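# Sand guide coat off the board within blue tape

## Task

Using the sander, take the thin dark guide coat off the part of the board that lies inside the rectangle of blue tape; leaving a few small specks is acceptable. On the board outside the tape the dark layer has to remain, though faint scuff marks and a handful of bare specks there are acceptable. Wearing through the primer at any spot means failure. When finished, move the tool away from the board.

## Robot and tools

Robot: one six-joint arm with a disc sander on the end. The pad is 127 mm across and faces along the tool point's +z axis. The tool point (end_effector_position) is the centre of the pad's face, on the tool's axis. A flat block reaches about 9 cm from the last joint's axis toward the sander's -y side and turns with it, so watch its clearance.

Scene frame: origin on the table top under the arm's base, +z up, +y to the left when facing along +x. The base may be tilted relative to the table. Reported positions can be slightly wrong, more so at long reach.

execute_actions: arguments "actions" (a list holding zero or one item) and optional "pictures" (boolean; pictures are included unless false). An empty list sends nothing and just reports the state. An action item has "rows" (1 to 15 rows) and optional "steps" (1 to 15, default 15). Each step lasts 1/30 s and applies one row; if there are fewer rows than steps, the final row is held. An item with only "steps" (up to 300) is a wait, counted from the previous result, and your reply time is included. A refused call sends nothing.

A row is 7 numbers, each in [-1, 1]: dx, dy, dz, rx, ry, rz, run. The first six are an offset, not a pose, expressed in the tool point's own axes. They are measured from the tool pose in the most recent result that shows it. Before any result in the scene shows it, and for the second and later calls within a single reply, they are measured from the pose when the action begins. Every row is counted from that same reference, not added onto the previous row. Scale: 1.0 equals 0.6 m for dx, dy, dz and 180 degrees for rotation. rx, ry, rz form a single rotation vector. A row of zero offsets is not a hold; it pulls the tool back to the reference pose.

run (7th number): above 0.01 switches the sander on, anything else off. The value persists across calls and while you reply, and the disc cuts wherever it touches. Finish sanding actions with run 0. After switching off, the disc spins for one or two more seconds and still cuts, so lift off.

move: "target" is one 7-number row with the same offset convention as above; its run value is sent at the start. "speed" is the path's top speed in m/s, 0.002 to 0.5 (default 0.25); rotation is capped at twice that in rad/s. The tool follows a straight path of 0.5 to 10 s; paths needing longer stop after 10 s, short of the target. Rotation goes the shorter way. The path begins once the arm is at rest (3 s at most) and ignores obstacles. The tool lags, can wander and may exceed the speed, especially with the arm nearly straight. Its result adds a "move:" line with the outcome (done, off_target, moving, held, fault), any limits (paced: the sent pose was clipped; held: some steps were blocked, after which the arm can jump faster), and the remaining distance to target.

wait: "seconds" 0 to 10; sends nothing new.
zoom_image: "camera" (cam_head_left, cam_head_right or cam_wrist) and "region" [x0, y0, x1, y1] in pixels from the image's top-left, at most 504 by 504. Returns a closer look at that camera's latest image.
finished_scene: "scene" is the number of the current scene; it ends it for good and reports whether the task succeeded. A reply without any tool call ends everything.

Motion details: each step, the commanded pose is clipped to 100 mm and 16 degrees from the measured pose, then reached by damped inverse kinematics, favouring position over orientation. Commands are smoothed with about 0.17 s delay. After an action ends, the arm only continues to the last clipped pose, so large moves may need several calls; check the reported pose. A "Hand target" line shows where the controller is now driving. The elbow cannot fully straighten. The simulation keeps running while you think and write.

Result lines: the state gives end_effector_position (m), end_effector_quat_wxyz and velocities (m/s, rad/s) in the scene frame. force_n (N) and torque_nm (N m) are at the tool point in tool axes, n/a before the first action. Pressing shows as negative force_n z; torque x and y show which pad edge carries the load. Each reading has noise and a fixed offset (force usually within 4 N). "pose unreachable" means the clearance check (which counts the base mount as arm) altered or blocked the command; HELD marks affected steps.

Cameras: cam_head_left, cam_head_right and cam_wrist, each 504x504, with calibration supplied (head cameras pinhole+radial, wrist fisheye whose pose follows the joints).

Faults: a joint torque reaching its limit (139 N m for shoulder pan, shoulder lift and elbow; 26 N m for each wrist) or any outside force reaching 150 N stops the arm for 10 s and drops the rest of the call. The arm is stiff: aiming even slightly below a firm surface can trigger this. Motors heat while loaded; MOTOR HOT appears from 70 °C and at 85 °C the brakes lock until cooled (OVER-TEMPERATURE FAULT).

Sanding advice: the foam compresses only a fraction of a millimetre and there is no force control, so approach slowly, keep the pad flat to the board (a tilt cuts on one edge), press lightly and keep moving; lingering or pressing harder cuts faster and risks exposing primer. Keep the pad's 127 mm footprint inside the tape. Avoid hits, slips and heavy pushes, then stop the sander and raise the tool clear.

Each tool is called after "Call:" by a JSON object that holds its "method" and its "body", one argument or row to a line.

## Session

Call:
{"method": "execute_actions", "body": {
  "actions": []
}}

Scene clock: 0.00 s of 5400.00 s.
end_effector_position=(+0.3787, -0.2268, +0.5250) force_n=(-1.4, -0.8, +1.0) torque_nm=(-0.33, +0.11, +0.03) end_effector_quat_wxyz=(-0.206, +0.593, +0.722, +0.292) end_effector_velocity=(-0.000, +0.000, -0.000) end_effector_angular_velocity=(+0.000, +0.002, +0.001)
Joint positions: [-0.339 -1.815  1.647 -1.405 -1.571 -1.912]
Joint velocities: [ 0.     0.    -0.     0.003  0.     0.   ]
Motor temperatures (°C, as the motors report them): [24 24 26 34 32 31]
Hand target: +0.379, -0.227, +0.525; -0.206, +0.593, +0.722, +0.292
camera_calibration (this result's frames):
cam_wrist: T_world_to_cam=[[-0.1773, 0.71555, 0.675687, -0.120992], [0.915311, -0.132382, 0.38037, -0.542902], [0.361623, 0.685903, -0.631479, 0.465189], [0, 0, 0, 1]] pos_world=[0.307249, -0.30437, 0.582013]

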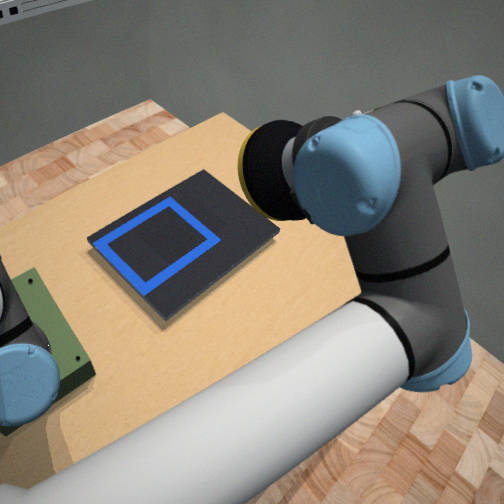

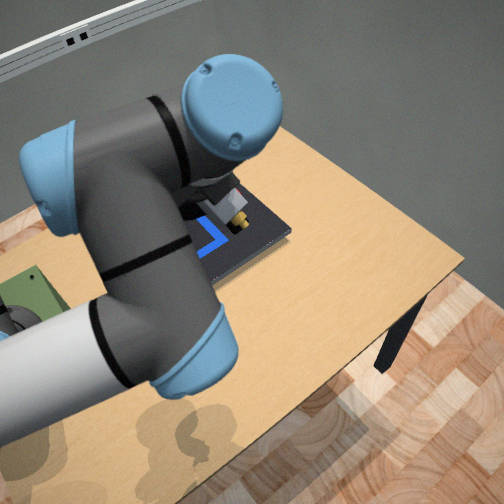

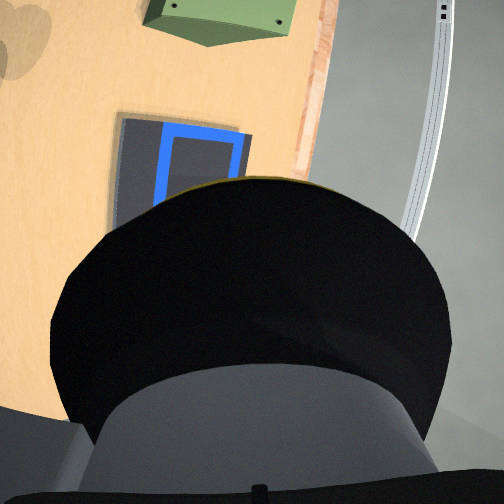

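Call:
{"method": "zoom_image", "body": {
  "camera": "cam_head_left",
  "region": [70, 150, 300, 340]
}}

Call:
{"method": "zoom_image", "body": {
  "camera": "cam_wrist",
  "region": [90, 90, 270, 240]
}}

Call:
{"method": "zoom_image", "body": {
  "camera": "cam_head_right",
  "region": [170, 160, 320, 300]
}}

Region (70, 150, 300, 340) of cam_head_left's 504x504 image, scaled by 2.191, with more detail than that image has; it fills the top 416 rows of this view, and the rest is white.

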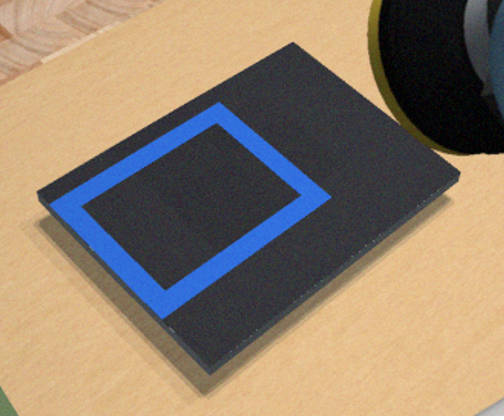

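Region (90, 90, 270, 240) of cam_wrist's 504x504 image, scaled by 2.800, with more detail than that image has.

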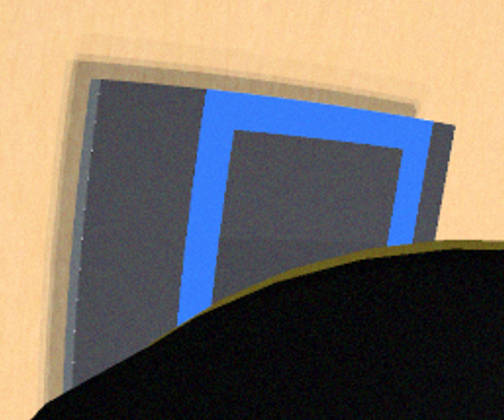

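Region (170, 160, 320, 300) of cam_head_right's 504x504 image, scaled by 3.360, with more detail than that image has; it fills the top 470 rows of this view, and the rest is white.

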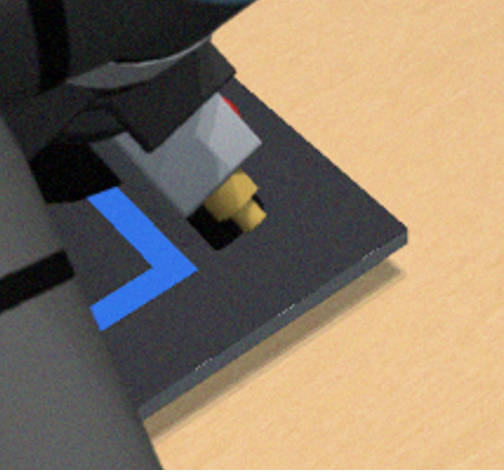

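Call:
{"method": "move", "body": {
  "target": [0.1456, 0.3381, 0.5755, 0.0385, -0.2292, 0.0592, 0],
  "speed": 0.33
}}

Scene clock: 61.90 s of 5400.00 s.
end_effector_position=(+0.5746, +0.0934, +0.3599) force_n=(-1.5, -1.3, +2.0) torque_nm=(-0.36, +0.07, -0.09) end_effector_quat_wxyz=(-0.000, +0.707, +0.707, +0.002) end_effector_velocity=(+0.001, +0.001, -0.001) end_effector_angular_velocity=(-0.004, +0.003, -0.001)
Joint positions: [ 0.147 -0.91   1.526 -1.848 -2.229 -1.115]
Joint velocities: [ 0.001  0.007 -0.008  0.007 -0.002  0.006]
Motor temperatures (°C, as the motors report them): [24 24 26 34 32 31]
Hand target: +0.575, +0.094, +0.360; -0.000, +0.707, +0.707, +0.002
Off the commanded pose: 0.000 m, 0 deg.
move: done
camera_calibration (this result's frames):
cam_wrist: T_world_to_cam=[[0.0363216, 0.9986, 0.0384603, -0.123658], [0.943002, -0.046988, 0.329452, -0.622604], [0.330798, 0.0243019, -0.943389, 0.262235], [0, 0, 0, 1]] pos_world=[0.504861, 0.0878573, 0.457264]

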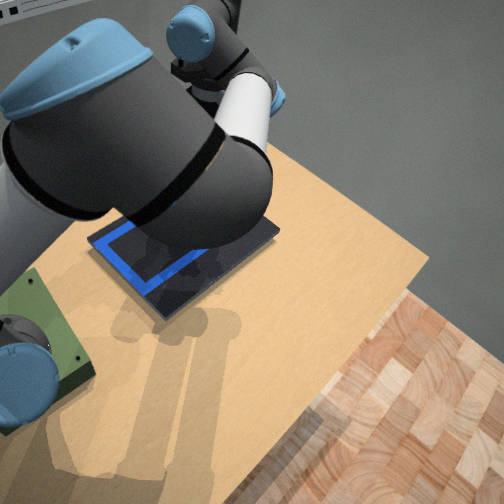

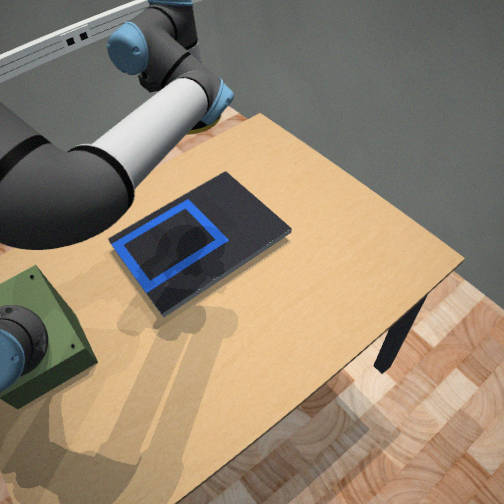

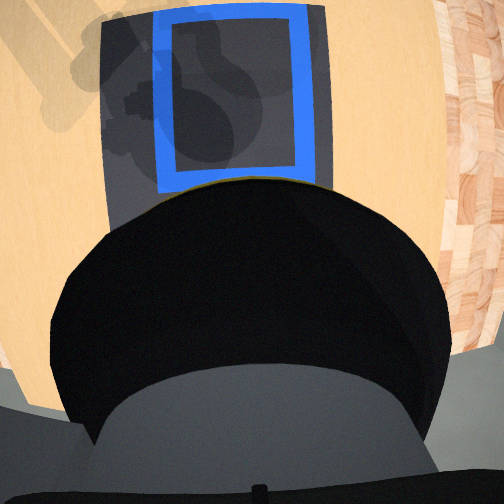

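Call:
{"method": "execute_actions", "body": {
  "actions": []
}}

Call:
{"method": "zoom_image", "body": {
  "camera": "cam_wrist",
  "region": [140, 0, 200, 50]
}}

Call:
{"method": "zoom_image", "body": {
  "camera": "cam_wrist",
  "region": [275, 0, 335, 50]
}}

Call:
{"method": "zoom_image", "body": {
  "camera": "cam_wrist",
  "region": [145, 150, 205, 200]
}}

Call:
{"method": "zoom_image", "body": {
  "camera": "cam_wrist",
  "region": [275, 145, 335, 195]
}}

Scene clock: 64.37 s of 5400.00 s.
end_effector_position=(+0.5747, +0.0936, +0.3599) force_n=(-3.6, -0.8, +1.9) torque_nm=(-0.23, +0.28, +0.13) end_effector_quat_wxyz=(-0.000, +0.707, +0.707, +0.002) end_effector_velocity=(+0.000, -0.000, +0.000) end_effector_angular_velocity=(+0.000, -0.000, -0.000)
Joint positions: [ 0.147 -0.909  1.525 -1.847 -2.229 -1.114]
Joint velocities: [ 0.    -0.    -0.001  0.001 -0.    -0.   ]
Motor temperatures (°C, as the motors report them): [24 24 26 34 32 31]
Hand target: +0.575, +0.094, +0.360; -0.000, +0.707, +0.707, +0.002
Off the commanded pose: 0.000 m, 0 deg.
Steps of this call (steps 1 to 74: nothing new was sent). Readings (end_effector_position | what the end effector reports):
1: (+0.5746, +0.0935, +0.3599) | force_n=(-3.4, -2.5, -1.9) torque_nm=(-0.48, +0.24, -0.17)
2: (+0.5746, +0.0935, +0.3599) | force_n=(-2.4, -1.5, -1.3) torque_nm=(-0.43, +0.24, +0.05)
4: (+0.5747, +0.0935, +0.3599) | force_n=(-3.0, -2.6, +1.2) torque_nm=(-0.56, +0.33, -0.16)
8: (+0.5747, +0.0935, +0.3599) | force_n=(+0.9, +0.2, -1.1) torque_nm=(-0.05, -0.22, -0.05)
74: the state above
camera_calibration (this result's frames):
cam_wrist: T_world_to_cam=[[0.0364055, 0.99861, 0.0381266, -0.123718], [0.94309, -0.0469505, 0.329205, -0.622658], [0.330538, 0.0239719, -0.943488, 0.26235], [0, 0, 0, 1]] pos_world=[0.505011, 0.0880226, 0.457223]

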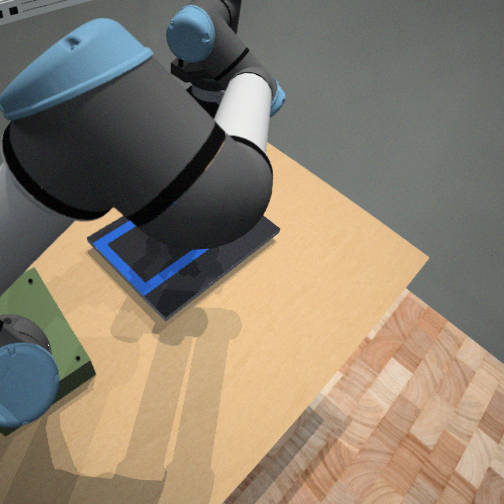

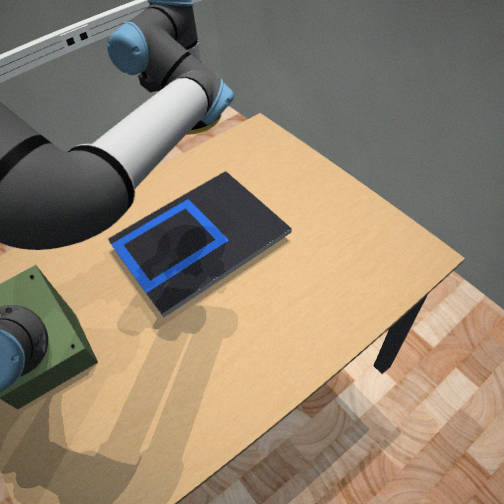

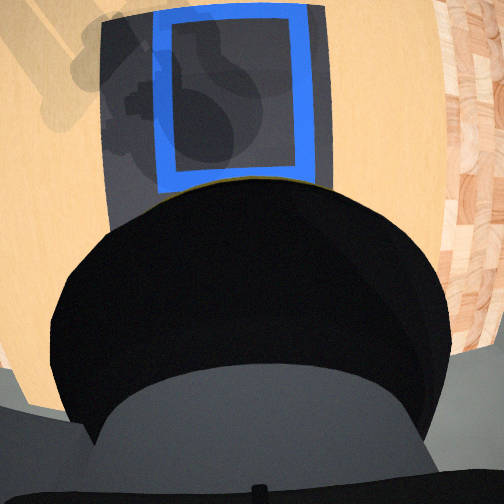

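Region (140, 0, 200, 50) of cam_wrist's 504x504 image, scaled by 8.400, with more detail than that image has.

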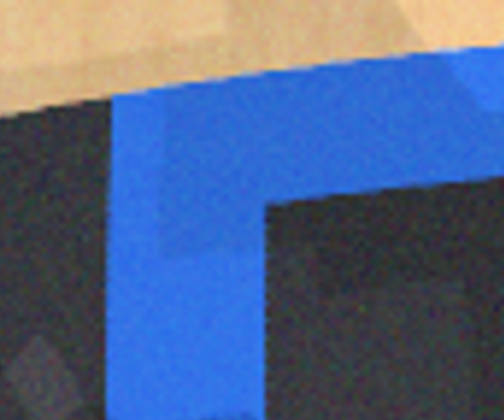

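Region (275, 0, 335, 50) of cam_wrist's 504x504 image, scaled by 8.400, with more detail than that image has.

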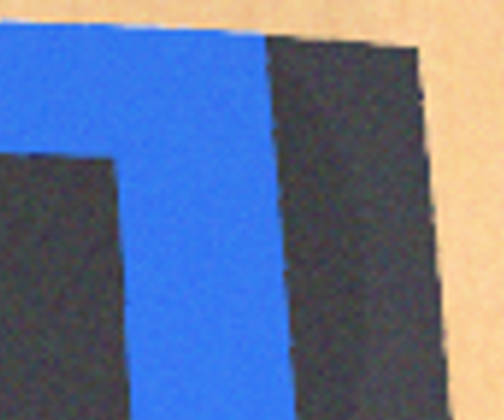

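Region (145, 150, 205, 200) of cam_wrist's 504x504 image, scaled by 8.400, with more detail than that image has.

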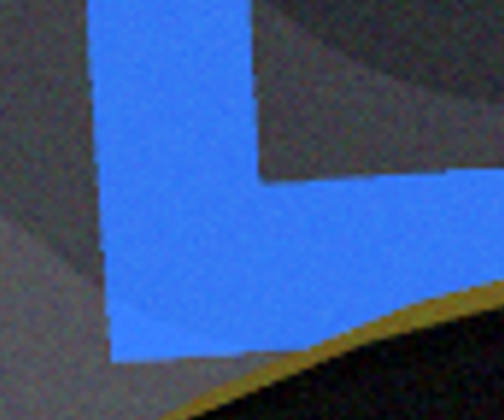

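Region (275, 145, 335, 195) of cam_wrist's 504x504 image, scaled by 8.400, with more detail than that image has.

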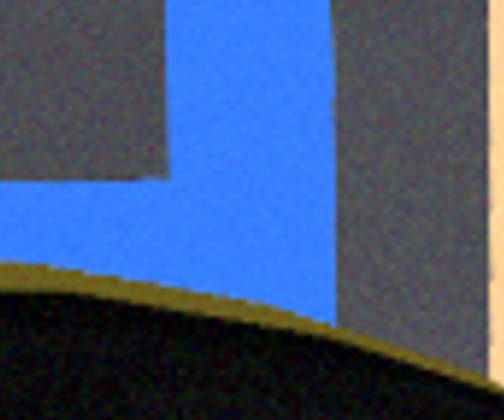

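Call:
{"method": "move", "body": {
  "target": [0.0405, -0.3163, 0.5144, -0.0004, -0.0004, 0, 0],
  "speed": 0.3
}}

Call:
{"method": "execute_actions", "body": {
  "actions": [
    {"steps": 12}
  ]
}}

Scene clock: 92.73 s of 5400.00 s.
end_effector_position=(+0.3854, +0.1187, +0.0509) force_n=(-1.4, -0.3, +0.8) torque_nm=(-0.30, +0.20, +0.08) end_effector_quat_wxyz=(+0.001, +0.707, +0.707, +0.001) end_effector_velocity=(-0.001, +0.000, -0.002) end_effector_angular_velocity=(+0.002, -0.003, +0.003)
Joint positions: [-0.106 -0.6    2.294 -3.13  -2.291 -1.434]
Joint velocities: [-0.003  0.007  0.005 -0.019  0.001 -0.009]
Motor temperatures (°C, as the motors report them): [24 24 26 34 32 31]
Hand target: +0.385, +0.119, +0.051; +0.001, +0.707, +0.707, +0.001
Off the commanded pose: 0.000 m, 0 deg.
move: done
camera_calibration (this result's frames):
cam_wrist: T_world_to_cam=[[0.0365664, 0.99868, 0.0360586, -0.130167], [0.942845, -0.0464363, 0.329979, -0.341198], [0.331218, 0.0219315, -0.943299, 0.0327727], [0, 0, 0, 1]] pos_world=[0.315601, 0.113432, 0.148196]

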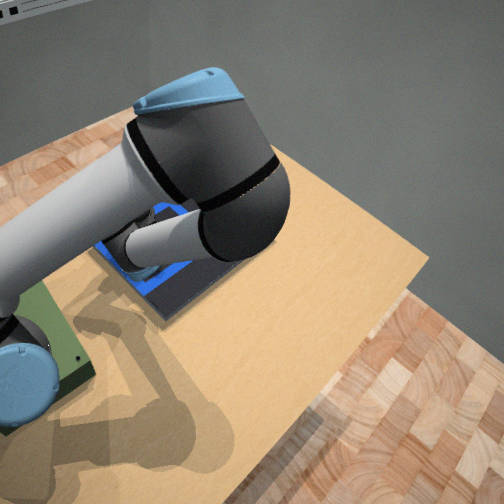

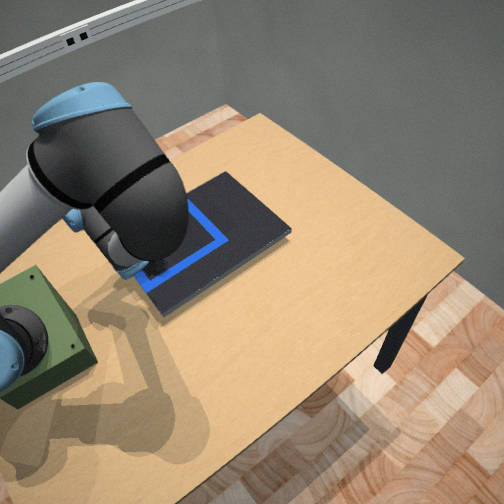

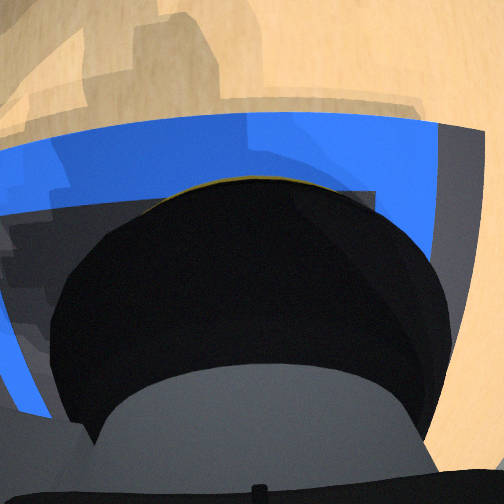

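Scene clock: 93.13 s of 5400.00 s.
end_effector_position=(+0.3853, +0.1188, +0.0507) force_n=(-1.7, -1.3, -1.4) torque_nm=(-0.38, +0.03, +0.11) end_effector_quat_wxyz=(+0.001, +0.707, +0.707, +0.001) end_effector_velocity=(-0.000, +0.000, -0.000) end_effector_angular_velocity=(-0.000, -0.000, -0.000)
Joint positions: [-0.107 -0.599  2.294 -3.132 -2.291 -1.435]
Joint velocities: [-0.     0.001  0.001 -0.002 -0.     0.   ]
Motor temperatures (°C, as the motors report them): [24 24 26 34 32 31]
Hand target: +0.385, +0.119, +0.051; +0.001, +0.707, +0.707, +0.001
Off the commanded pose: 0.000 m, 0 deg.
Steps of this call (steps 1 to 12: nothing new was sent). Readings (end_effector_position | what the end effector reports):
1: (+0.3854, +0.1188, +0.0508) | force_n=(-2.7, +1.6, +0.5) torque_nm=(-0.10, +0.25, -0.07)
2: (+0.3854, +0.1188, +0.0508) | force_n=(-0.8, +0.6, -3.9) torque_nm=(-0.10, -0.02, -0.03)
4: (+0.3854, +0.1188, +0.0507) | force_n=(-2.4, +0.9, -0.2) torque_nm=(-0.04, +0.01, -0.16)
8: (+0.3853, +0.1188, +0.0507) | force_n=(-2.3, -0.3, -0.1) torque_nm=(-0.31, +0.05, -0.13)
12: the state above
camera_calibration (this result's frames):
cam_wrist: T_world_to_cam=[[0.0364874, 0.998675, 0.0362779, -0.130178], [0.942688, -0.046445, 0.330428, -0.341067], [0.331675, 0.0221423, -0.943134, 0.0324112], [0, 0, 0, 1]] pos_world=[0.31552, 0.113447, 0.147989]

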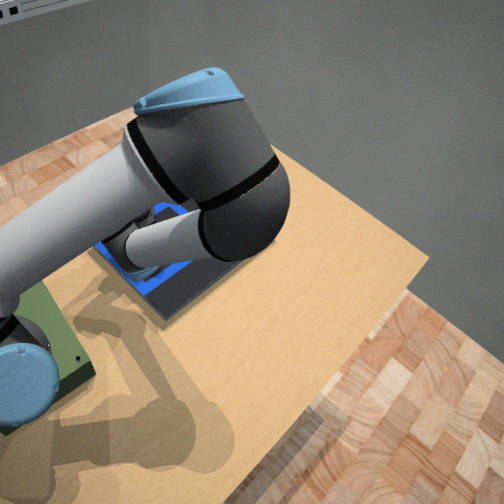

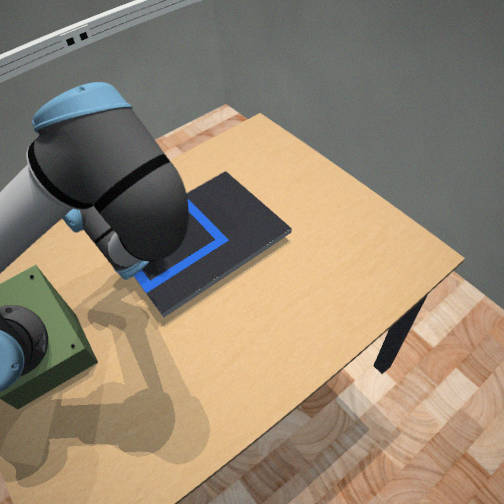

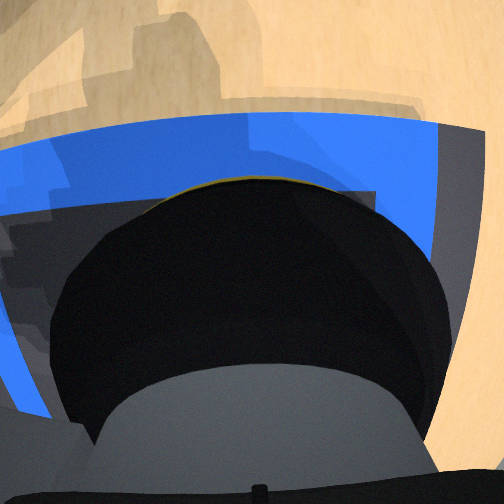

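Call:
{"method": "zoom_image", "body": {
  "camera": "cam_wrist",
  "region": [340, 160, 420, 230]
}}

Call:
{"method": "zoom_image", "body": {
  "camera": "cam_wrist",
  "region": [410, 100, 500, 170]
}}

Call:
{"method": "zoom_image", "body": {
  "camera": "cam_wrist",
  "region": [120, 90, 380, 230]
}}

Call:
{"method": "zoom_image", "body": {
  "camera": "cam_wrist",
  "region": [0, 120, 160, 430]
}}

Region (340, 160, 420, 230) of cam_wrist's 504x504 image, scaled by 6.300, with more detail than that image has; it fills the top 441 rows of this view, and the rest is white.

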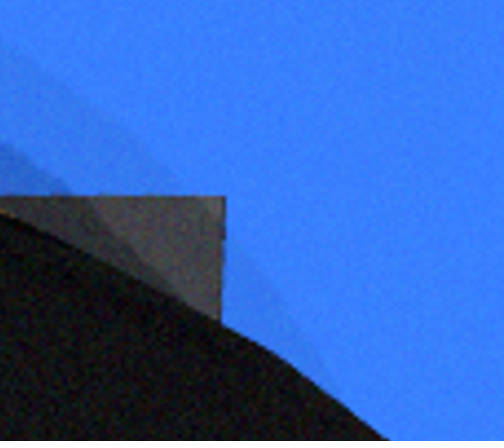

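Region (410, 100, 500, 170) of cam_wrist's 504x504 image, scaled by 5.600, with more detail than that image has.

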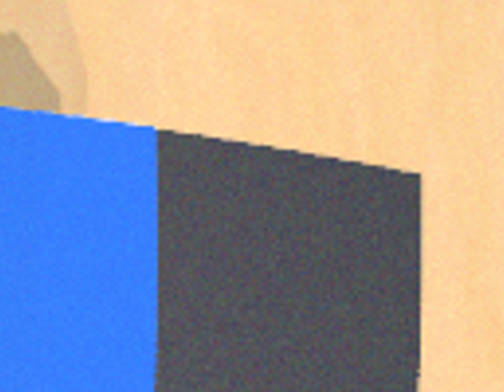

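Region (120, 90, 380, 230) of cam_wrist's 504x504 image, scaled by 1.938, with more detail than that image has; it fills the top 271 rows of this view, and the rest is white.

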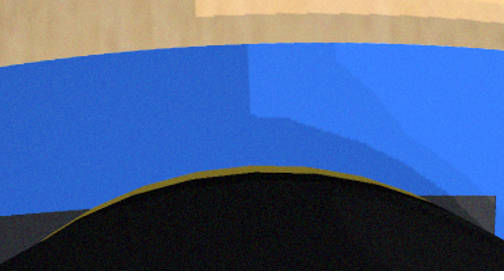

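Region (0, 120, 160, 430) of cam_wrist's 504x504 image, scaled by 1.626, with more detail than that image has; it fills the left 260 columns of this view, and the rest is white.

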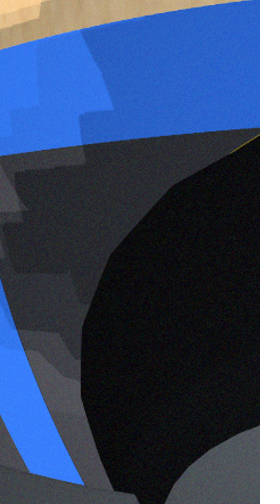

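Call:
{"method": "execute_actions", "body": {
  "actions": [
    {"rows": [[0.001,-0.002,0.001,0,0,0,0],[0.002,-0.0045,0.002,0,0,0,0],[0.003,-0.007,0.0032,0,0,0,0],[0.004,-0.0093,0.0044,0,0,0,0],[0.0047,-0.011,0.0055,0,0,0,0],[0.005,-0.01167,0.0064,0,0,0,0],[0.005,-0.01167,0.0071,0,0,0,0],[0.005,-0.01167,0.0075,0,0,0,0]], "steps": 15}
  ],
  "pictures": false
}}

Call:
{"method": "execute_actions", "body": {
  "actions": [
    {"steps": 10}
  ]
}}

Scene clock: 149.77 s of 5400.00 s.
end_effector_position=(+0.3785, +0.1218, +0.0463) force_n=(-2.0, -0.1, -0.7) torque_nm=(-0.12, +0.03, -0.06) end_effector_quat_wxyz=(+0.001, +0.707, +0.707, +0.001) end_effector_velocity=(-0.001, +0.000, -0.001) end_effector_angular_velocity=(+0.000, -0.002, -0.001)
Joint positions: [-0.107 -0.581  2.305 -3.161 -2.291 -1.434]
Joint velocities: [-0.002  0.005  0.002 -0.011  0.    -0.003]
Motor temperatures (°C, as the motors report them): [25 24 26 34 32 31]
Hand target: +0.378, +0.122, +0.046; +0.001, +0.707, +0.707, +0.001
Off the commanded pose: 0.000 m, 0 deg.
Steps of this call (steps 1 to 1684: nothing new was sent; steps 1685 to 1699: all 15 steps of this action). Readings (end_effector_position | what the end effector reports):
1685: (+0.3853, +0.1188, +0.0507) | force_n=(-3.6, +1.0, -0.4) torque_nm=(-0.14, +0.37, -0.07)
1686: (+0.3851, +0.1189, +0.0505) | force_n=(-3.5, +0.6, -0.1) torque_nm=(-0.14, +0.37, -0.08)
1688: (+0.3837, +0.1195, +0.0499) | force_n=(-3.1, +1.9, +0.3) torque_nm=(+0.03, +0.24, -0.02)
1692: (+0.3800, +0.1211, +0.0478) | force_n=(-2.1, -1.8, +0.7) torque_nm=(-0.34, +0.23, -0.08)
1699: the state above

Scene clock: 150.10 s of 5400.00 s.
end_effector_position=(+0.3783, +0.1218, +0.0462) force_n=(-2.3, +0.5, -1.9) torque_nm=(-0.18, +0.08, -0.09) end_effector_quat_wxyz=(+0.001, +0.707, +0.707, +0.001) end_effector_velocity=(+0.001, +0.000, -0.000) end_effector_angular_velocity=(+0.000, -0.001, -0.001)
Joint positions: [-0.107 -0.58   2.305 -3.162 -2.291 -1.435]
Joint velocities: [-0.     0.001 -0.001 -0.001 -0.    -0.   ]
Motor temperatures (°C, as the motors report them): [25 24 26 34 32 31]
Hand target: +0.378, +0.122, +0.046; +0.001, +0.707, +0.707, +0.001
Off the commanded pose: 0.000 m, 0 deg.
Steps of this call (steps 1 to 10: nothing new was sent). Readings (end_effector_position | what the end effector reports):
1: (+0.3784, +0.1218, +0.0463) | force_n=(-1.5, -1.0, -2.6) torque_nm=(-0.28, +0.06, +0.00)
2: (+0.3784, +0.1218, +0.0463) | force_n=(-2.4, -1.5, -0.9) torque_nm=(-0.33, +0.15, +0.04)
4: (+0.3784, +0.1218, +0.0462) | force_n=(+1.1, +0.6, +1.8) torque_nm=(-0.12, -0.28, -0.06)
8: (+0.3784, +0.1218, +0.0462) | force_n=(-0.1, -0.9, -1.0) torque_nm=(-0.32, -0.14, +0.08)
10: the state above
camera_calibration (this result's frames):
cam_wrist: T_world_to_cam=[[0.0364889, 0.998675, 0.0362762, -0.132771], [0.94269, -0.0464457, 0.330423, -0.332845], [0.33167, 0.0221404, -0.943136, 0.030407], [0, 0, 0, 1]] pos_world=[0.308529, 0.116463, 0.143474]

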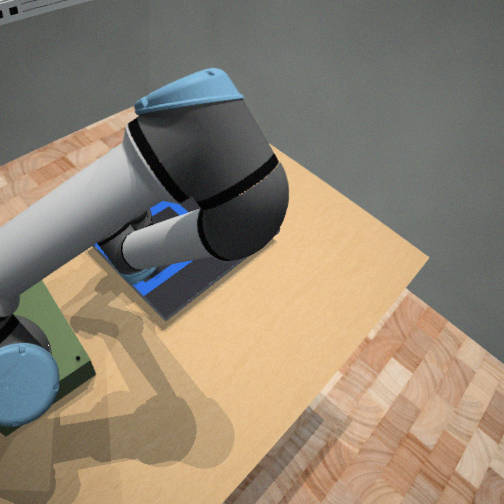

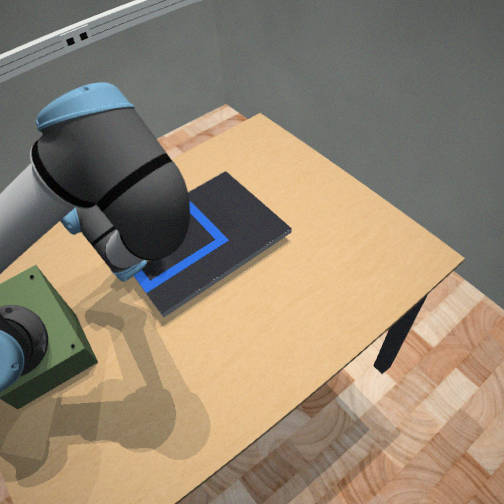

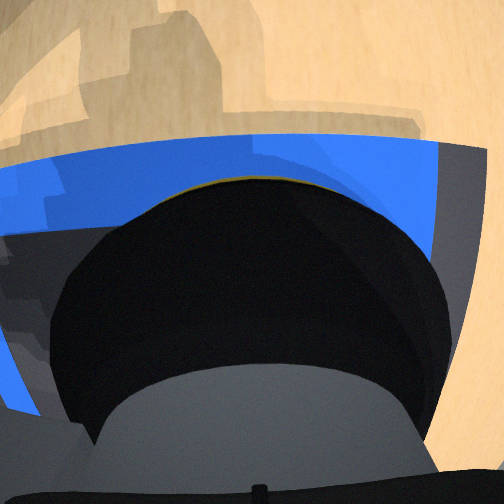

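Call:
{"method": "execute_actions", "body": {
  "actions": [
    {"rows": [[0,0,0.0006,0,0,0,0],[0,0,0.0012,0,0,0,0],[0,0,0.0017,0,0,0,0],[0,0,0.0021,0,0,0,0],[0,0,0.0023,0,0,0,0]], "steps": 12}
  ],
  "pictures": false
}}

Call:
{"method": "execute_actions", "body": {
  "actions": [
    {"steps": 10}
  ],
  "pictures": false
}}

Scene clock: 154.37 s of 5400.00 s.
end_effector_position=(+0.3782, +0.1218, +0.0448) force_n=(-1.0, -3.0, -1.5) torque_nm=(-0.52, -0.01, -0.15) end_effector_quat_wxyz=(+0.001, +0.707, +0.707, +0.001) end_effector_velocity=(+0.001, -0.000, -0.001) end_effector_angular_velocity=(+0.000, -0.001, -0.000)
Joint positions: [-0.109 -0.576  2.305 -3.168 -2.291 -1.438]
Joint velocities: [-0.001  0.002 -0.001 -0.002 -0.    -0.002]
Motor temperatures (°C, as the motors report them): [25 24 26 34 32 31]
Hand target: +0.378, +0.122, +0.045; +0.001, +0.707, +0.707, +0.001
Off the commanded pose: 0.000 m, 0 deg.
Steps of this call (steps 1 to 116: nothing new was sent; steps 117 to 128: all 12 steps of this action). Readings (end_effector_position | what the end effector reports):
117: (+0.3783, +0.1218, +0.0462) | force_n=(-0.6, -0.3, -0.7) torque_nm=(-0.14, +0.00, -0.04)
118: (+0.3783, +0.1218, +0.0461) | force_n=(-0.6, -0.5, -1.0) torque_nm=(-0.13, +0.05, +0.02)
120: (+0.3783, +0.1218, +0.0457) | force_n=(-3.4, -0.9, -0.2) torque_nm=(-0.30, +0.30, -0.02)
124: (+0.3781, +0.1218, +0.0450) | force_n=(-0.4, +0.0, -0.9) torque_nm=(-0.05, +0.03, +0.07)
128: the state above

Scene clock: 154.70 s of 5400.00 s.
end_effector_position=(+0.3783, +0.1218, +0.0448) force_n=(-0.6, +0.6, +1.0) torque_nm=(-0.15, +0.04, +0.10) end_effector_quat_wxyz=(+0.001, +0.707, +0.707, +0.001) end_effector_velocity=(+0.000, -0.000, +0.001) end_effector_angular_velocity=(+0.000, -0.001, -0.001)
Joint positions: [-0.109 -0.576  2.305 -3.168 -2.291 -1.438]
Joint velocities: [-0.    -0.002  0.     0.001  0.     0.   ]
Motor temperatures (°C, as the motors report them): [25 24 26 34 32 31]
Hand target: +0.378, +0.122, +0.045; +0.001, +0.707, +0.707, +0.001
Off the commanded pose: 0.000 m, 0 deg.
Steps of this call (steps 1 to 10: nothing new was sent). Readings (end_effector_position | what the end effector reports):
1: (+0.3782, +0.1218, +0.0448) | force_n=(-2.9, -0.4, -1.2) torque_nm=(-0.25, +0.29, -0.04)
2: (+0.3782, +0.1218, +0.0448) | force_n=(-3.9, +1.0, +1.3) torque_nm=(-0.13, +0.32, +0.01)
4: (+0.3783, +0.1218, +0.0448) | force_n=(-1.1, +0.2, -0.4) torque_nm=(-0.09, +0.12, -0.02)
8: (+0.3783, +0.1218, +0.0448) | force_n=(-2.2, -0.4, -0.2) torque_nm=(-0.24, +0.14, -0.10)
10: the state above

Call:
{"method": "execute_actions", "body": {
  "actions": [
    {"rows": [[0,0,0.0005,0,0,0,0],[0,0,0.0010,0,0,0,0],[0,0,0.0015,0,0,0,0],[0,0,0.0018,0,0,0,0],[0,0,0.0020,0,0,0,0]], "steps": 12}
  ],
  "pictures": false
}}

Call:
{"method": "execute_actions", "body": {
  "actions": [
    {"steps": 12}
  ]
}}

Scene clock: 159.03 s of 5400.00 s.
end_effector_position=(+0.3784, +0.1218, +0.0437) force_n=(-2.7, -2.1, -18.1) torque_nm=(-0.03, +0.15, -0.07) end_effector_quat_wxyz=(+0.001, +0.707, +0.707, +0.001) end_effector_velocity=(-0.002, +0.000, -0.001) end_effector_angular_velocity=(-0.000, +0.002, +0.001)
Joint positions: [-0.111 -0.573  2.305 -3.173 -2.291 -1.44 ]
Joint velocities: [-0.001  0.002  0.002 -0.002 -0.    -0.   ]
Motor temperatures (°C, as the motors report them): [25 24 26 34 32 31]
Hand target: +0.378, +0.122, +0.044; +0.001, +0.707, +0.707, +0.001
Off the commanded pose: 0.000 m, 0 deg.
Steps of this call (steps 1 to 118: nothing new was sent; steps 119 to 130: all 12 steps of this action). Readings (end_effector_position | what the end effector reports):
119: (+0.3783, +0.1218, +0.0448) | force_n=(-0.7, -0.2, -0.4) torque_nm=(-0.20, -0.01, -0.04)
120: (+0.3783, +0.1218, +0.0447) | force_n=(-3.6, +0.5, -2.7) torque_nm=(-0.21, +0.31, +0.01)
122: (+0.3783, +0.1218, +0.0444) | force_n=(+0.8, -1.2, -3.3) torque_nm=(-0.37, -0.13, -0.01)
126: (+0.3783, +0.1218, +0.0439) | force_n=(-1.9, -0.7, -11.7) torque_nm=(+0.03, +0.06, +0.04)
130: the state above

Scene clock: 159.43 s of 5400.00 s.
end_effector_position=(+0.3783, +0.1218, +0.0436) force_n=(-1.9, -3.9, -19.8) torque_nm=(-0.36, +0.03, +0.11) end_effector_quat_wxyz=(+0.001, +0.707, +0.707, +0.001) end_effector_velocity=(-0.001, -0.000, -0.000) end_effector_angular_velocity=(-0.000, +0.001, +0.000)
Joint positions: [-0.111 -0.572  2.305 -3.173 -2.291 -1.44 ]
Joint velocities: [-0.    -0.     0.001 -0.     0.     0.   ]
Motor temperatures (°C, as the motors report them): [25 24 26 34 32 31]
Hand target: +0.378, +0.122, +0.044; +0.001, +0.707, +0.707, +0.001
Off the commanded pose: 0.000 m, 0 deg.
Steps of this call (steps 1 to 12: nothing new was sent). Readings (end_effector_position | what the end effector reports):
1: (+0.3784, +0.1218, +0.0437) | force_n=(+0.4, -2.2, -20.1) torque_nm=(-0.06, -0.17, -0.09)
2: (+0.3784, +0.1218, +0.0437) | force_n=(-0.2, -4.3, -17.1) torque_nm=(-0.32, -0.22, -0.15)
4: (+0.3784, +0.1218, +0.0436) | force_n=(-2.5, -4.3, -18.9) torque_nm=(-0.28, +0.11, +0.12)
8: (+0.3783, +0.1218, +0.0436) | force_n=(-3.8, -3.8, -20.8) torque_nm=(-0.34, +0.36, -0.12)
12: the state above
camera_calibration (this result's frames):
cam_wrist: T_world_to_cam=[[0.0364872, 0.998676, 0.0362629, -0.132674], [0.942691, -0.0464396, 0.330418, -0.331991], [0.331665, 0.0221287, -0.943138, 0.0279808], [0, 0, 0, 1]] pos_world=[0.308526, 0.116462, 0.140897]

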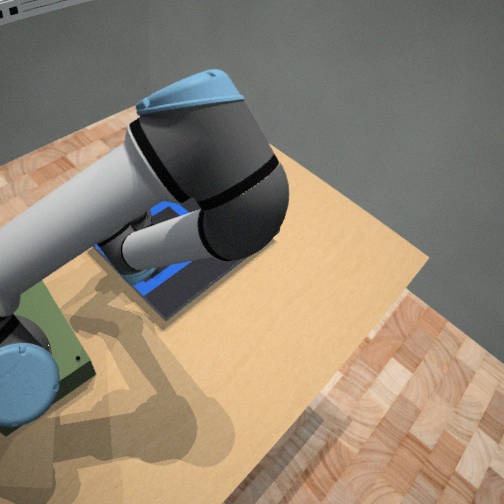

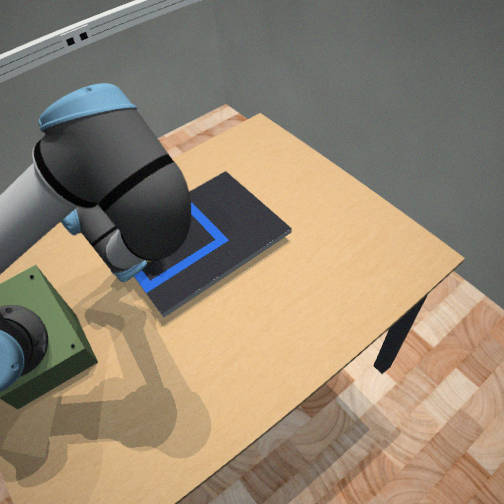

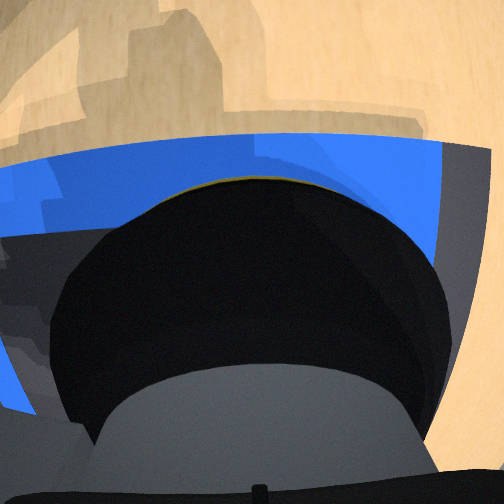

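Call:
{"method": "execute_actions", "body": {
  "actions": [],
  "pictures": false
}}

Call:
{"method": "zoom_image", "body": {
  "camera": "cam_wrist",
  "region": [410, 120, 500, 190]
}}

Call:
{"method": "zoom_image", "body": {
  "camera": "cam_wrist",
  "region": [130, 120, 390, 240]
}}

Scene clock: 173.40 s of 5400.00 s.
end_effector_position=(+0.3783, +0.1218, +0.0436) force_n=(-3.5, -2.3, -20.0) torque_nm=(-0.31, +0.37, -0.06) end_effector_quat_wxyz=(+0.001, +0.707, +0.707, +0.001) end_effector_velocity=(-0.001, +0.000, -0.000) end_effector_angular_velocity=(-0.000, +0.002, +0.002)
Joint positions: [-0.111 -0.572  2.305 -3.173 -2.291 -1.44 ]
Joint velocities: [-0.     0.     0.001  0.002  0.    -0.   ]
Motor temperatures (°C, as the motors report them): [25 24 26 34 32 31]
Hand target: +0.378, +0.122, +0.044; +0.001, +0.707, +0.707, +0.001
Off the commanded pose: 0.000 m, 0 deg.
Steps of this call (steps 1 to 419: nothing new was sent). Readings (end_effector_position | what the end effector reports):
1: (+0.3783, +0.1218, +0.0436) | force_n=(-1.8, -6.0, -22.7) torque_nm=(-0.58, -0.01, -0.09)
2: (+0.3783, +0.1218, +0.0436) | force_n=(-3.7, -1.1, -20.1) torque_nm=(-0.15, +0.33, +0.06)
4: (+0.3783, +0.1218, +0.0436) | force_n=(-2.9, -4.2, -19.9) torque_nm=(-0.50, +0.26, -0.19)
8: (+0.3783, +0.1218, +0.0436) | force_n=(-2.5, -2.9, -20.7) torque_nm=(-0.35, +0.08, +0.04)
419: the state above

Region (410, 120, 500, 190) of cam_wrist's 504x504 image, scaled by 5.600, with more detail than that image has.

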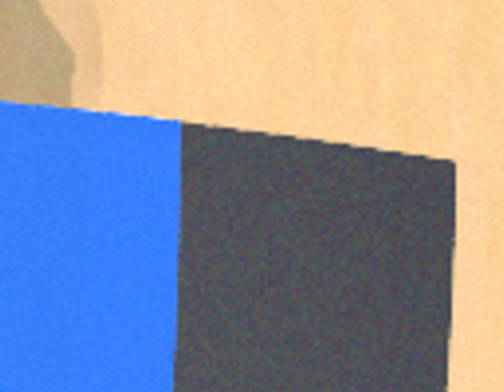

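Region (130, 120, 390, 240) of cam_wrist's 504x504 image, scaled by 1.938, with more detail than that image has; it fills the top 233 rows of this view, and the rest is white.

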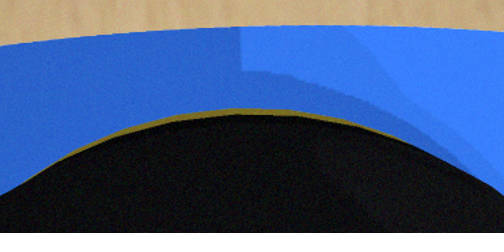

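Call:
{"method": "zoom_image", "body": {
  "camera": "cam_wrist",
  "region": [140, 165, 260, 225]
}}

Call:
{"method": "zoom_image", "body": {
  "camera": "cam_wrist",
  "region": [240, 165, 360, 225]
}}

Region (140, 165, 260, 225) of cam_wrist's 504x504 image, scaled by 4.200, with more detail than that image has.

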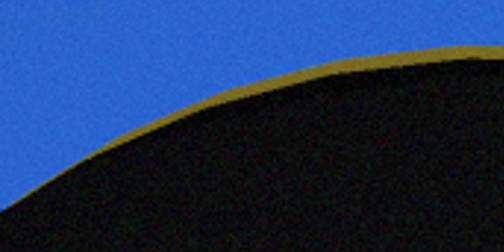

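Region (240, 165, 360, 225) of cam_wrist's 504x504 image, scaled by 4.200, with more detail than that image has.

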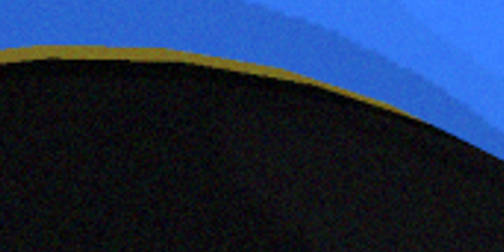

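Call:
{"method": "execute_actions", "body": {
  "actions": [
    {"rows": [[0.0002,-0.0001,0.0002,-0.0001,-0.0002,0,1],[0.0005,-0.0002,0.0004,-0.0002,-0.0004,0,1],[0.0008,-0.0004,0.0006,-0.0003,-0.0006,0,1],[0.0010,-0.0005,0.00075,-0.0004,-0.0008,0,1],[0.0012,-0.0006,0.00085,-0.0005,-0.0010,0,1]], "steps": 15}
  ],
  "pictures": false
}}

Call:
{"method": "execute_actions", "body": {
  "actions": [
    {"steps": 48}
  ],
  "pictures": false
}}

Call:
{"method": "execute_actions", "body": {
  "actions": [
    {"steps": 47}
  ],
  "pictures": false
}}

Call:
{"method": "move", "body": {
  "target": [-0.1133, -0.0007, -0.0025, 0, 0.0020, 0, 0],
  "speed": 0.16
}}

Scene clock: 233.90 s of 5400.00 s.
end_effector_position=(+0.3780, +0.1225, +0.0431) force_n=(-6.8, -4.9, -44.5) torque_nm=(+0.05, +0.80, -0.12) end_effector_quat_wxyz=(+0.002, +0.707, +0.707, +0.001) end_effector_velocity=(+0.000, +0.000, -0.000) end_effector_angular_velocity=(-0.000, +0.000, +0.001)
Joint positions: [-0.109 -0.568  2.304 -3.176 -2.294 -1.439]
Joint velocities: [ 0.     0.001 -0.002  0.001  0.     0.   ]
Motor temperatures (°C, as the motors report them): [24 24 26 34 32 31]
Hand target: +0.378, +0.123, +0.043; +0.002, +0.707, +0.707, +0.001
Off the commanded pose: 0.000 m, 0 deg.
Steps of this call (steps 1 to 1800: nothing new was sent; steps 1801 to 1815: all 15 steps of this action). Readings (end_effector_position | what the end effector reports):
1801: (+0.3783, +0.1218, +0.0436) | force_n=(-3.8, +10.9, -23.5) torque_nm=(+0.08, -0.53, -0.60)
1802: (+0.3782, +0.1219, +0.0435) | force_n=(+22.4, -4.9, -23.9) torque_nm=(-1.16, -1.91, -0.47)
1804: (+0.3781, +0.1220, +0.0434) | force_n=(-9.3, -1.6, -29.7) torque_nm=(-0.11, +1.06, -0.37)
1808: (+0.3779, +0.1223, +0.0432) | force_n=(-7.2, -3.6, -43.6) torque_nm=(+0.34, +0.84, -0.22)
1815: the state above

Scene clock: 235.50 s of 5400.00 s.
end_effector_position=(+0.3780, +0.1225, +0.0431) force_n=(-5.9, -2.6, -48.5) torque_nm=(+0.27, +0.63, -0.27) end_effector_quat_wxyz=(+0.002, +0.707, +0.707, +0.001) end_effector_velocity=(-0.001, -0.000, -0.000) end_effector_angular_velocity=(-0.000, +0.002, +0.002)
Joint positions: [-0.109 -0.568  2.304 -3.176 -2.295 -1.439]
Joint velocities: [ 0.    -0.     0.002  0.     0.    -0.   ]
Motor temperatures (°C, as the motors report them): [24 24 26 34 32 31]
Hand target: +0.378, +0.123, +0.043; +0.002, +0.707, +0.707, +0.001
Off the commanded pose: 0.000 m, 0 deg.
Steps of this call (steps 1 to 48: nothing new was sent). Readings (end_effector_position | what the end effector reports):
1: (+0.3780, +0.1225, +0.0431) | force_n=(+4.3, +1.2, -40.6) torque_nm=(-0.50, -0.71, -0.10)
2: (+0.3780, +0.1225, +0.0431) | force_n=(-7.6, -1.1, -41.8) torque_nm=(-0.02, +1.15, -0.12)
4: (+0.3780, +0.1225, +0.0431) | force_n=(-4.7, -1.6, -40.5) torque_nm=(-0.80, +0.76, -0.24)
8: (+0.3780, +0.1225, +0.0431) | force_n=(+2.9, +0.9, -40.4) torque_nm=(-0.39, -0.51, -0.20)
48: the state above

Scene clock: 237.07 s of 5400.00 s.
end_effector_position=(+0.3780, +0.1225, +0.0431) force_n=(-2.8, +0.6, -41.2) torque_nm=(-0.28, +0.59, -0.16) end_effector_quat_wxyz=(+0.002, +0.707, +0.707, +0.001) end_effector_velocity=(+0.000, +0.000, +0.000) end_effector_angular_velocity=(+0.000, -0.001, -0.001)
Joint positions: [-0.109 -0.568  2.304 -3.176 -2.295 -1.439]
Joint velocities: [-0.     0.    -0.001 -0.001 -0.     0.   ]
Motor temperatures (°C, as the motors report them): [24 24 26 34 32 31]
Hand target: +0.378, +0.123, +0.043; +0.002, +0.707, +0.707, +0.001
Off the commanded pose: 0.000 m, 0 deg.
Steps of this call (steps 1 to 47: nothing new was sent). Readings (end_effector_position | what the end effector reports):
1: (+0.3780, +0.1225, +0.0431) | force_n=(+3.3, +4.6, -38.3) torque_nm=(-0.35, -0.40, -0.09)
2: (+0.3780, +0.1225, +0.0431) | force_n=(-9.6, -3.8, -48.2) torque_nm=(+0.03, +1.35, -0.26)
4: (+0.3780, +0.1225, +0.0431) | force_n=(-4.3, +0.4, -39.9) torque_nm=(-0.35, +0.80, -0.05)
8: (+0.3780, +0.1225, +0.0431) | force_n=(+2.3, +3.8, -40.3) torque_nm=(-0.24, -0.46, -0.11)
47: the state above

Scene clock: 238.23 s of 5400.00 s.
end_effector_position=(+0.3775, +0.0546, +0.0447) force_n=(-1.2, +1.7, -0.4) torque_nm=(+0.06, +0.12, -0.14) end_effector_quat_wxyz=(+0.000, +0.707, +0.707, +0.003) end_effector_velocity=(-0.001, -0.001, -0.000) end_effector_angular_velocity=(+0.001, +0.001, +0.001)
Joint positions: [-0.241 -0.675  2.391 -3.273 -2.298 -1.615]
Joint velocities: [-0.004 -0.002  0.005 -0.004  0.001 -0.005]
Motor temperatures (°C, as the motors report them): [24 24 26 34 32 31]
Hand target: +0.378, +0.054, +0.045; +0.000, +0.707, +0.707, +0.003
Off the commanded pose: 0.000 m, 0 deg.
move: done
camera_calibration (this result's frames):
cam_wrist: T_world_to_cam=[[0.0364559, 0.998572, 0.0390461, -0.0656568], [0.942228, -0.0473653, 0.331607, -0.334522], [0.332983, 0.0247013, -0.942609, 0.0300574], [0, 0, 0, 1]] pos_world=[0.307581, 0.0489758, 0.141826]

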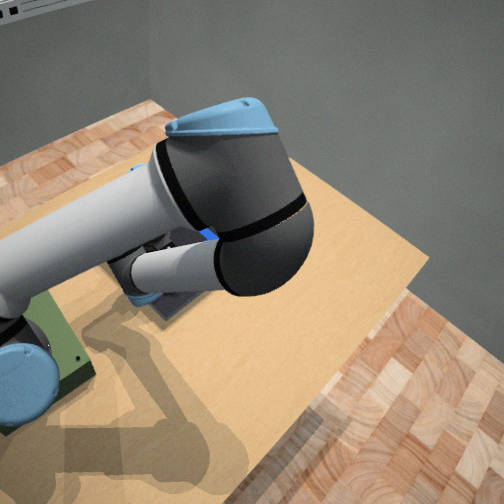

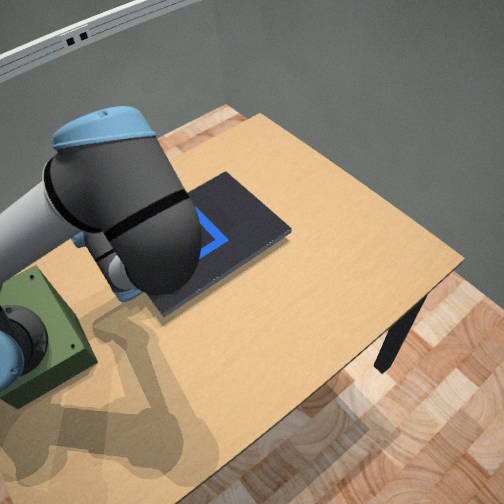

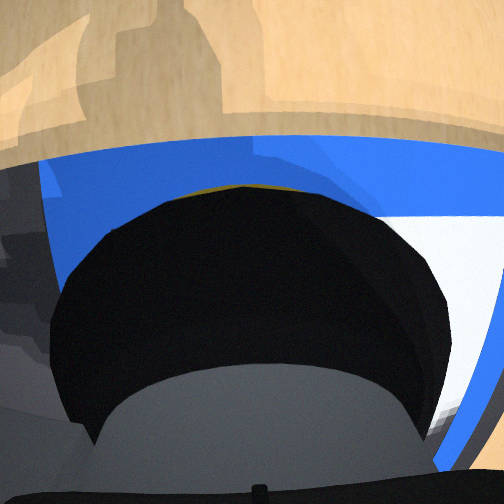

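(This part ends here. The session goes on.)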